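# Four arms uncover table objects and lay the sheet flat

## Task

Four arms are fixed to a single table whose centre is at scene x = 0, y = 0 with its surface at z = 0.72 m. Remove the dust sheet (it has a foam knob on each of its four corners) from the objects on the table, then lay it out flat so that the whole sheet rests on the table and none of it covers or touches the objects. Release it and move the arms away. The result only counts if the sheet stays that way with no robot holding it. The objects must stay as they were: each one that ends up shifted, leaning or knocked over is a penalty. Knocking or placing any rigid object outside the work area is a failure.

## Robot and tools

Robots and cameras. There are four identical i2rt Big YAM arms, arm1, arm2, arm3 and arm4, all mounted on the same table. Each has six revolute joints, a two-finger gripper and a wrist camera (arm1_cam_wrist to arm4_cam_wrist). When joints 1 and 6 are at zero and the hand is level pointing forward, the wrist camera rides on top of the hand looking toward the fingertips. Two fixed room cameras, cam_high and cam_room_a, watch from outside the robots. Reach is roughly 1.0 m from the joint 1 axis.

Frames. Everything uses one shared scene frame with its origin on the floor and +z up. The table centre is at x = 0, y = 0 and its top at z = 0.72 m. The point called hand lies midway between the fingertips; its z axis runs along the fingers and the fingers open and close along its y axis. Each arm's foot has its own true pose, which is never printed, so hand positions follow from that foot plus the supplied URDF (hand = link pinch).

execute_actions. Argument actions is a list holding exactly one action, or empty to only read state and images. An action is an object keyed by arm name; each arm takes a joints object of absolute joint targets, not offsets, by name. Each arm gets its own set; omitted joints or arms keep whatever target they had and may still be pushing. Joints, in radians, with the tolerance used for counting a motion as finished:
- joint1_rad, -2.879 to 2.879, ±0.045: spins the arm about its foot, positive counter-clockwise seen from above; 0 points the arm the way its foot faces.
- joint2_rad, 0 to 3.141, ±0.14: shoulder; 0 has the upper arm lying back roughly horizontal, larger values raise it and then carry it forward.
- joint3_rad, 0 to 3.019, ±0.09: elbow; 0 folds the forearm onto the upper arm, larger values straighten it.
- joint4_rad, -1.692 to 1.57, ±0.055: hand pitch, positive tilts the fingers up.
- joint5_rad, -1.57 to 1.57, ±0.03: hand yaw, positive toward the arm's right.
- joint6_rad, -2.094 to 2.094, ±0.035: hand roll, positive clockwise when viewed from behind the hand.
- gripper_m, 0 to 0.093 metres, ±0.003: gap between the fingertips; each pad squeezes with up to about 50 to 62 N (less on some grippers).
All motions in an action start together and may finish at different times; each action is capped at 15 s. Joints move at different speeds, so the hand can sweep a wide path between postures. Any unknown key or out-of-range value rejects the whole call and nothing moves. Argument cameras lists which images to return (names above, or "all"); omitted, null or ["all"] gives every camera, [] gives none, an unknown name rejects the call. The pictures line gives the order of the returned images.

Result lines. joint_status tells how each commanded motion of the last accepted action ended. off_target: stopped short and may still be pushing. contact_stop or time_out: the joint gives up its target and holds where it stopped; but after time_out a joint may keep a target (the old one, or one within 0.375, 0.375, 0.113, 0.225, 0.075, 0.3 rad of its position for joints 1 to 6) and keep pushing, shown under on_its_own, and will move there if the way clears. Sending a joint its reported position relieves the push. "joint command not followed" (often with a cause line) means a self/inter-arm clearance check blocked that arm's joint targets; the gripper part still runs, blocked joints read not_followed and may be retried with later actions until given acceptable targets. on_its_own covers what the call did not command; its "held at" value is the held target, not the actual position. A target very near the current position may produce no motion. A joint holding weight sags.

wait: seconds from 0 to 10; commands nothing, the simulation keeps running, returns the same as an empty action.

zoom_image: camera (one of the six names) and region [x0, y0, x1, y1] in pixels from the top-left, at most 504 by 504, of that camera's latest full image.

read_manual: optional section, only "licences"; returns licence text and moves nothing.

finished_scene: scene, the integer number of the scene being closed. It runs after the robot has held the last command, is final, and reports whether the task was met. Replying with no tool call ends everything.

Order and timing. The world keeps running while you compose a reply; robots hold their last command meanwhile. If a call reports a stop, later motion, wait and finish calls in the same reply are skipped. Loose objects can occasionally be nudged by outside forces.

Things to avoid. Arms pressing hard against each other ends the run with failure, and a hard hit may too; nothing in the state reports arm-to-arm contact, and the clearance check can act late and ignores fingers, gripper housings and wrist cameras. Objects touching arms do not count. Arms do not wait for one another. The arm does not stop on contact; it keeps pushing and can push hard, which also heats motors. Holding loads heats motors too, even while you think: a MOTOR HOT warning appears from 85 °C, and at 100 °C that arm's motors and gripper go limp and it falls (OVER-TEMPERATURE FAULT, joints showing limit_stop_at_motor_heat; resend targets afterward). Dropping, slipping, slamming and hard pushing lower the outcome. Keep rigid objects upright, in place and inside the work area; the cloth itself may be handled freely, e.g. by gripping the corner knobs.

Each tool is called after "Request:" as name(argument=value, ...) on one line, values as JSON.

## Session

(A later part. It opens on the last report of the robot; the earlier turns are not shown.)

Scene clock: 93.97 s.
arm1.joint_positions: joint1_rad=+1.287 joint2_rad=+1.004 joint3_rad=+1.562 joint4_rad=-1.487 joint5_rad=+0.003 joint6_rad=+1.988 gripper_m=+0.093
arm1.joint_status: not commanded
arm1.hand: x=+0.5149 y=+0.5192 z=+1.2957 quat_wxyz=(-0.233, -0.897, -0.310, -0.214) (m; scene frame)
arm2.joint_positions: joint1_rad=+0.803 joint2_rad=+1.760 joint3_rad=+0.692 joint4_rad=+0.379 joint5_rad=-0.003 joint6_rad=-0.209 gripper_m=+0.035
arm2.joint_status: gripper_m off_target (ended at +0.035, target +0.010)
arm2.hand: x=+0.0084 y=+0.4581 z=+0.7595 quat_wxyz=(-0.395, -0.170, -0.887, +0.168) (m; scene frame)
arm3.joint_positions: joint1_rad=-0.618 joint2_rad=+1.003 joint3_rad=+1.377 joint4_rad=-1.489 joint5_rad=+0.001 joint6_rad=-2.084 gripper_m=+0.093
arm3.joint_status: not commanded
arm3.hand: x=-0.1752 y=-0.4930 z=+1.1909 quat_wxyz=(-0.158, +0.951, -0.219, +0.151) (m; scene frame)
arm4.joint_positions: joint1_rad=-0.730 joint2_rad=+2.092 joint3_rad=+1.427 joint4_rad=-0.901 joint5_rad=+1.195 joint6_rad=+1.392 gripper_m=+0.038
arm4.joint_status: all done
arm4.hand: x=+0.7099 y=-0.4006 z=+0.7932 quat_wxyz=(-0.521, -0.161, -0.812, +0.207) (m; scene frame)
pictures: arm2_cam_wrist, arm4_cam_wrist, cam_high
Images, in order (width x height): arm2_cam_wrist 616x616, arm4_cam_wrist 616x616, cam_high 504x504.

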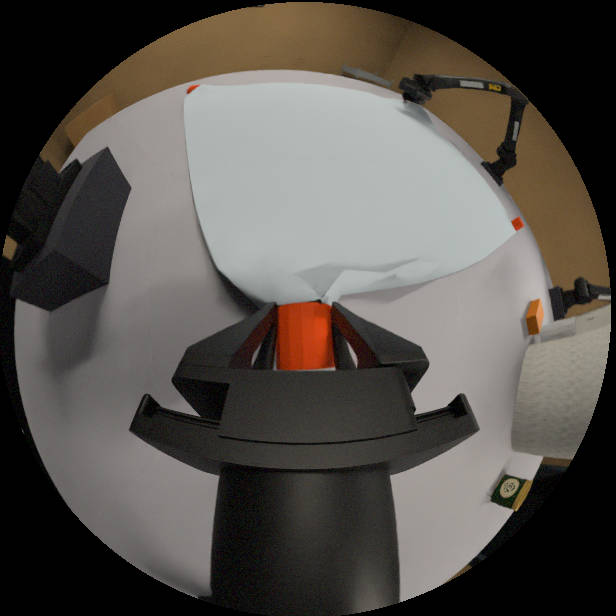

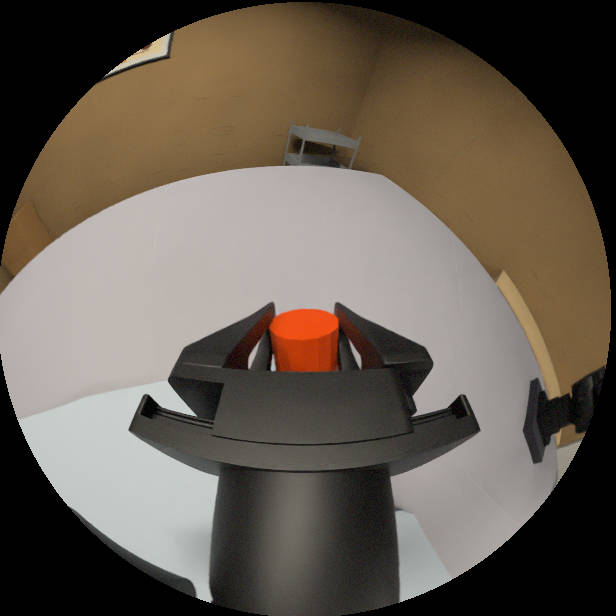

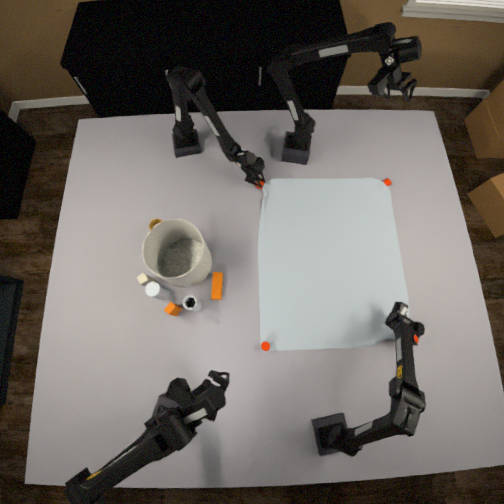

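Request:
execute_actions(actions=[{"arm2":{"joints":{"joint2_rad":1.647,"joint3_rad":1.045,"joint4_rad":-0.58}},"arm4":{"joints":{"joint1_rad":-0.75,"joint2_rad":2.13,"joint4_rad":-0.86}}}], cameras=[])

Request:
execute_actions(actions=[{"arm2":{"joints":{"joint2_rad":1.96,"joint3_rad":1.47,"joint4_rad":-1.26}},"arm4":{"joints":{"gripper_m":0.093}}}], cameras=[])

Request:
execute_actions(actions=[{"arm2":{"joints":{"gripper_m":0.093}},"arm4":{"joints":{"joint2_rad":1.6,"joint4_rad":-1.3}}}], cameras=["arm2_cam_wrist"])

Request:
execute_actions(actions=[{"arm2":{"joints":{"joint2_rad":1.1}},"arm4":{"joints":{"joint2_rad":1.0,"joint5_rad":0,"joint1_rad":-1.1}}}])

Scene clock: 96.50 s.
arm1.joint_positions: joint1_rad=+1.287 joint2_rad=+1.004 joint3_rad=+1.562 joint4_rad=-1.487 joint5_rad=+0.003 joint6_rad=+1.988 gripper_m=+0.093
arm1.joint_status: not commanded
arm1.hand: x=+0.5149 y=+0.5192 z=+1.2957 quat_wxyz=(-0.233, -0.897, -0.310, -0.214) (m; scene frame)
arm2.joint_positions: joint1_rad=+0.803 joint2_rad=+1.632 joint3_rad=+1.033 joint4_rad=-0.557 joint5_rad=-0.003 joint6_rad=-0.209 gripper_m=+0.035
arm2.joint_status: all done
arm2.hand: x=+0.0035 y=+0.4623 z=+0.8248 quat_wxyz=(-0.191, -0.184, -0.961, +0.082) (m; scene frame)
arm3.joint_positions: joint1_rad=-0.618 joint2_rad=+1.003 joint3_rad=+1.377 joint4_rad=-1.489 joint5_rad=+0.001 joint6_rad=-2.084 gripper_m=+0.093
arm3.joint_status: not commanded
arm3.hand: x=-0.1752 y=-0.4930 z=+1.1909 quat_wxyz=(-0.158, +0.951, -0.219, +0.151) (m; scene frame)
arm4.joint_positions: joint1_rad=-0.737 joint2_rad=+2.128 joint3_rad=+1.427 joint4_rad=-0.870 joint5_rad=+1.197 joint6_rad=+1.392 gripper_m=+0.038
arm4.joint_status: all done
arm4.hand: x=+0.7129 y=-0.4025 z=+0.7736 quat_wxyz=(-0.520, -0.162, -0.812, +0.211) (m; scene frame)
pictures: none
No camera images: the call's "cameras" was empty. Leave "cameras" out to get every camera's image.

Scene clock: 97.87 s.
arm1.joint_positions: joint1_rad=+1.287 joint2_rad=+1.004 joint3_rad=+1.562 joint4_rad=-1.487 joint5_rad=+0.003 joint6_rad=+1.988 gripper_m=+0.093
arm1.joint_status: not commanded
arm1.hand: x=+0.5149 y=+0.5192 z=+1.2957 quat_wxyz=(-0.233, -0.897, -0.310, -0.214) (m; scene frame)
arm2.joint_positions: joint1_rad=+0.804 joint2_rad=+1.951 joint3_rad=+1.438 joint4_rad=-1.241 joint5_rad=-0.002 joint6_rad=-0.209 gripper_m=+0.035
arm2.joint_status: all done
arm2.hand: x=-0.0080 y=+0.4698 z=+0.7885 quat_wxyz=(+0.083, -0.189, -0.978, -0.033) (m; scene frame)
arm3.joint_positions: joint1_rad=-0.618 joint2_rad=+1.003 joint3_rad=+1.377 joint4_rad=-1.489 joint5_rad=+0.001 joint6_rad=-2.084 gripper_m=+0.093
arm3.joint_status: not commanded
arm3.hand: x=-0.1752 y=-0.4930 z=+1.1909 quat_wxyz=(-0.158, +0.951, -0.219, +0.151) (m; scene frame)
arm4.joint_positions: joint1_rad=-0.737 joint2_rad=+2.128 joint3_rad=+1.427 joint4_rad=-0.870 joint5_rad=+1.197 joint6_rad=+1.392 gripper_m=+0.093
arm4.joint_status: all done
arm4.hand: x=+0.7129 y=-0.4025 z=+0.7736 quat_wxyz=(-0.520, -0.162, -0.812, +0.211) (m; scene frame)
pictures: none
No camera images: the call's "cameras" was empty. Leave "cameras" out to get every camera's image.

Scene clock: 99.37 s.
arm1.joint_positions: joint1_rad=+1.287 joint2_rad=+1.004 joint3_rad=+1.562 joint4_rad=-1.487 joint5_rad=+0.003 joint6_rad=+1.988 gripper_m=+0.093
arm1.joint_status: not commanded
arm1.hand: x=+0.5149 y=+0.5192 z=+1.2957 quat_wxyz=(-0.233, -0.897, -0.310, -0.214) (m; scene frame)
arm2.joint_positions: joint1_rad=+0.804 joint2_rad=+1.951 joint3_rad=+1.438 joint4_rad=-1.243 joint5_rad=-0.002 joint6_rad=-0.209 gripper_m=+0.093
arm2.joint_status: all done
arm2.hand: x=-0.0085 y=+0.4702 z=+0.7886 quat_wxyz=(+0.084, -0.189, -0.978, -0.034) (m; scene frame)
arm3.joint_positions: joint1_rad=-0.618 joint2_rad=+1.003 joint3_rad=+1.377 joint4_rad=-1.489 joint5_rad=+0.001 joint6_rad=-2.084 gripper_m=+0.093
arm3.joint_status: not commanded
arm3.hand: x=-0.1752 y=-0.4930 z=+1.1909 quat_wxyz=(-0.158, +0.951, -0.219, +0.151) (m; scene frame)
arm4.joint_positions: joint1_rad=-0.737 joint2_rad=+1.607 joint3_rad=+1.417 joint4_rad=-1.290 joint5_rad=+1.200 joint6_rad=+1.392 gripper_m=+0.093
arm4.joint_status: all done
arm4.hand: x=+0.6713 y=-0.4690 z=+1.0402 quat_wxyz=(-0.535, -0.187, -0.805, +0.176) (m; scene frame)
pictures: arm2_cam_wrist
Images, in order (width x height): arm2_cam_wrist 616x616.

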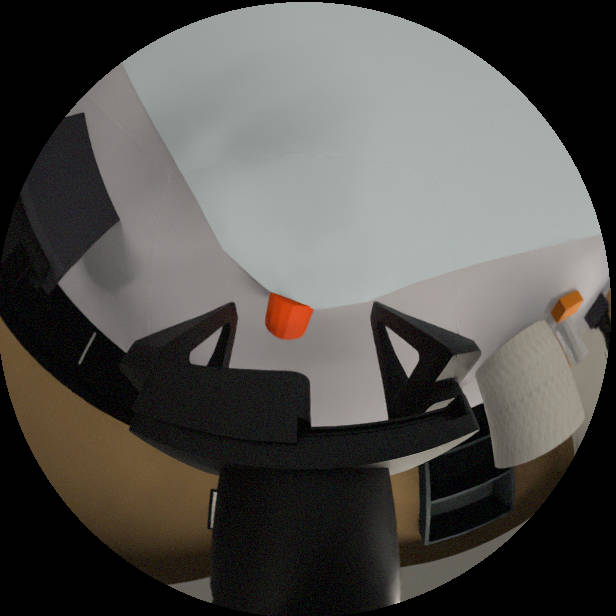

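Scene clock: 101.03 s.
arm1.joint_positions: joint1_rad=+1.287 joint2_rad=+1.004 joint3_rad=+1.562 joint4_rad=-1.487 joint5_rad=+0.003 joint6_rad=+1.988 gripper_m=+0.093
arm1.joint_status: not commanded
arm1.hand: x=+0.5149 y=+0.5192 z=+1.2957 quat_wxyz=(-0.233, -0.897, -0.310, -0.214) (m; scene frame)
arm2.joint_positions: joint1_rad=+0.804 joint2_rad=+1.093 joint3_rad=+1.456 joint4_rad=-1.243 joint5_rad=-0.002 joint6_rad=-0.209 gripper_m=+0.093
arm2.joint_status: all done
arm2.hand: x=-0.0846 y=+0.5239 z=+1.2043 quat_wxyz=(-0.313, -0.177, -0.924, +0.134) (m; scene frame)
arm3.joint_positions: joint1_rad=-0.618 joint2_rad=+1.003 joint3_rad=+1.377 joint4_rad=-1.489 joint5_rad=+0.001 joint6_rad=-2.084 gripper_m=+0.093
arm3.joint_status: not commanded
arm3.hand: x=-0.1752 y=-0.4930 z=+1.1909 quat_wxyz=(-0.158, +0.951, -0.219, +0.151) (m; scene frame)
arm4.joint_positions: joint1_rad=-1.112 joint2_rad=+1.009 joint3_rad=+1.417 joint4_rad=-1.292 joint5_rad=+0.003 joint6_rad=+1.392 gripper_m=+0.093
arm4.joint_status: all done
arm4.hand: x=+0.5833 y=-0.5702 z=+1.1914 quat_wxyz=(-0.179, -0.357, -0.873, -0.280) (m; scene frame)
pictures: arm1_cam_wrist, arm2_cam_wrist, arm3_cam_wrist, arm4_cam_wrist, cam_high, cam_room_a
Images, in order (width x height): arm1_cam_wrist 616x616, arm2_cam_wrist 616x616, arm3_cam_wrist 616x616, arm4_cam_wrist 616x616, cam_high 504x504, cam_room_a 504x504.

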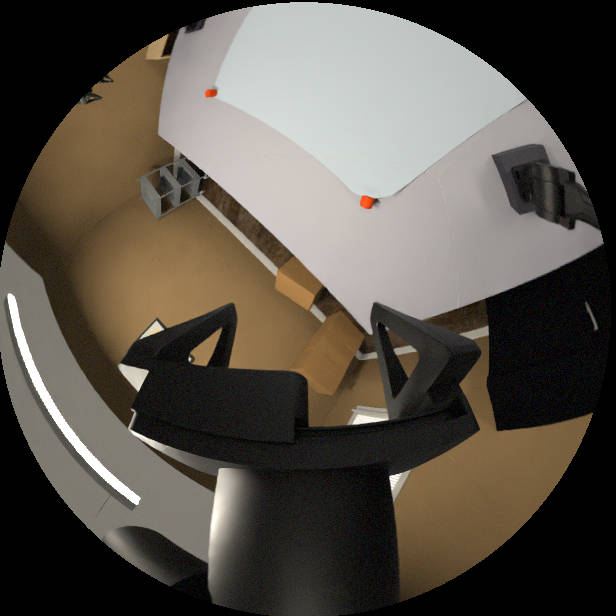

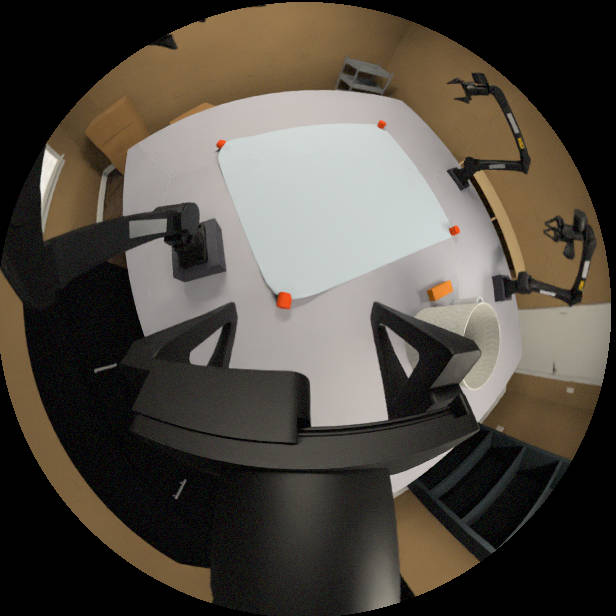

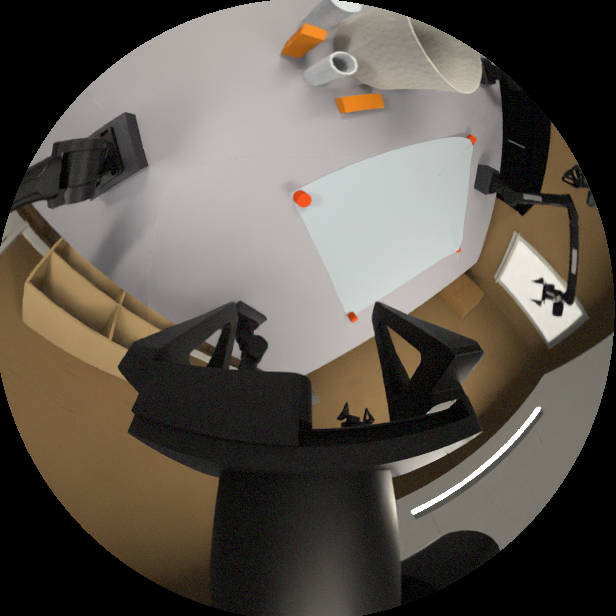

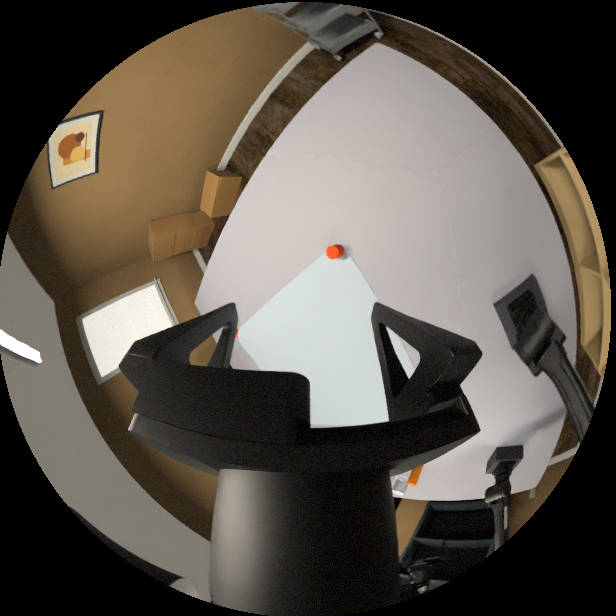

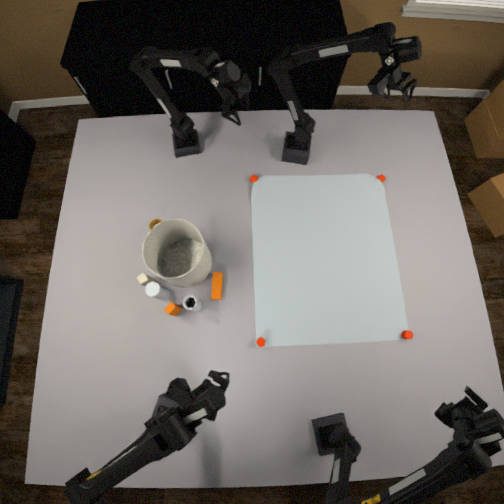

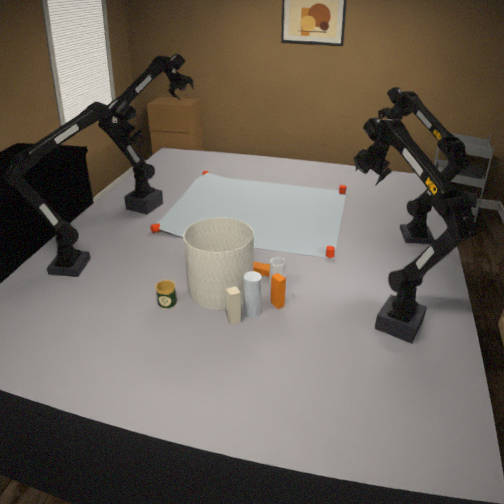

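Flat and clear.

Request:
finished_scene(scene=1)

The scene is finished: the task was done.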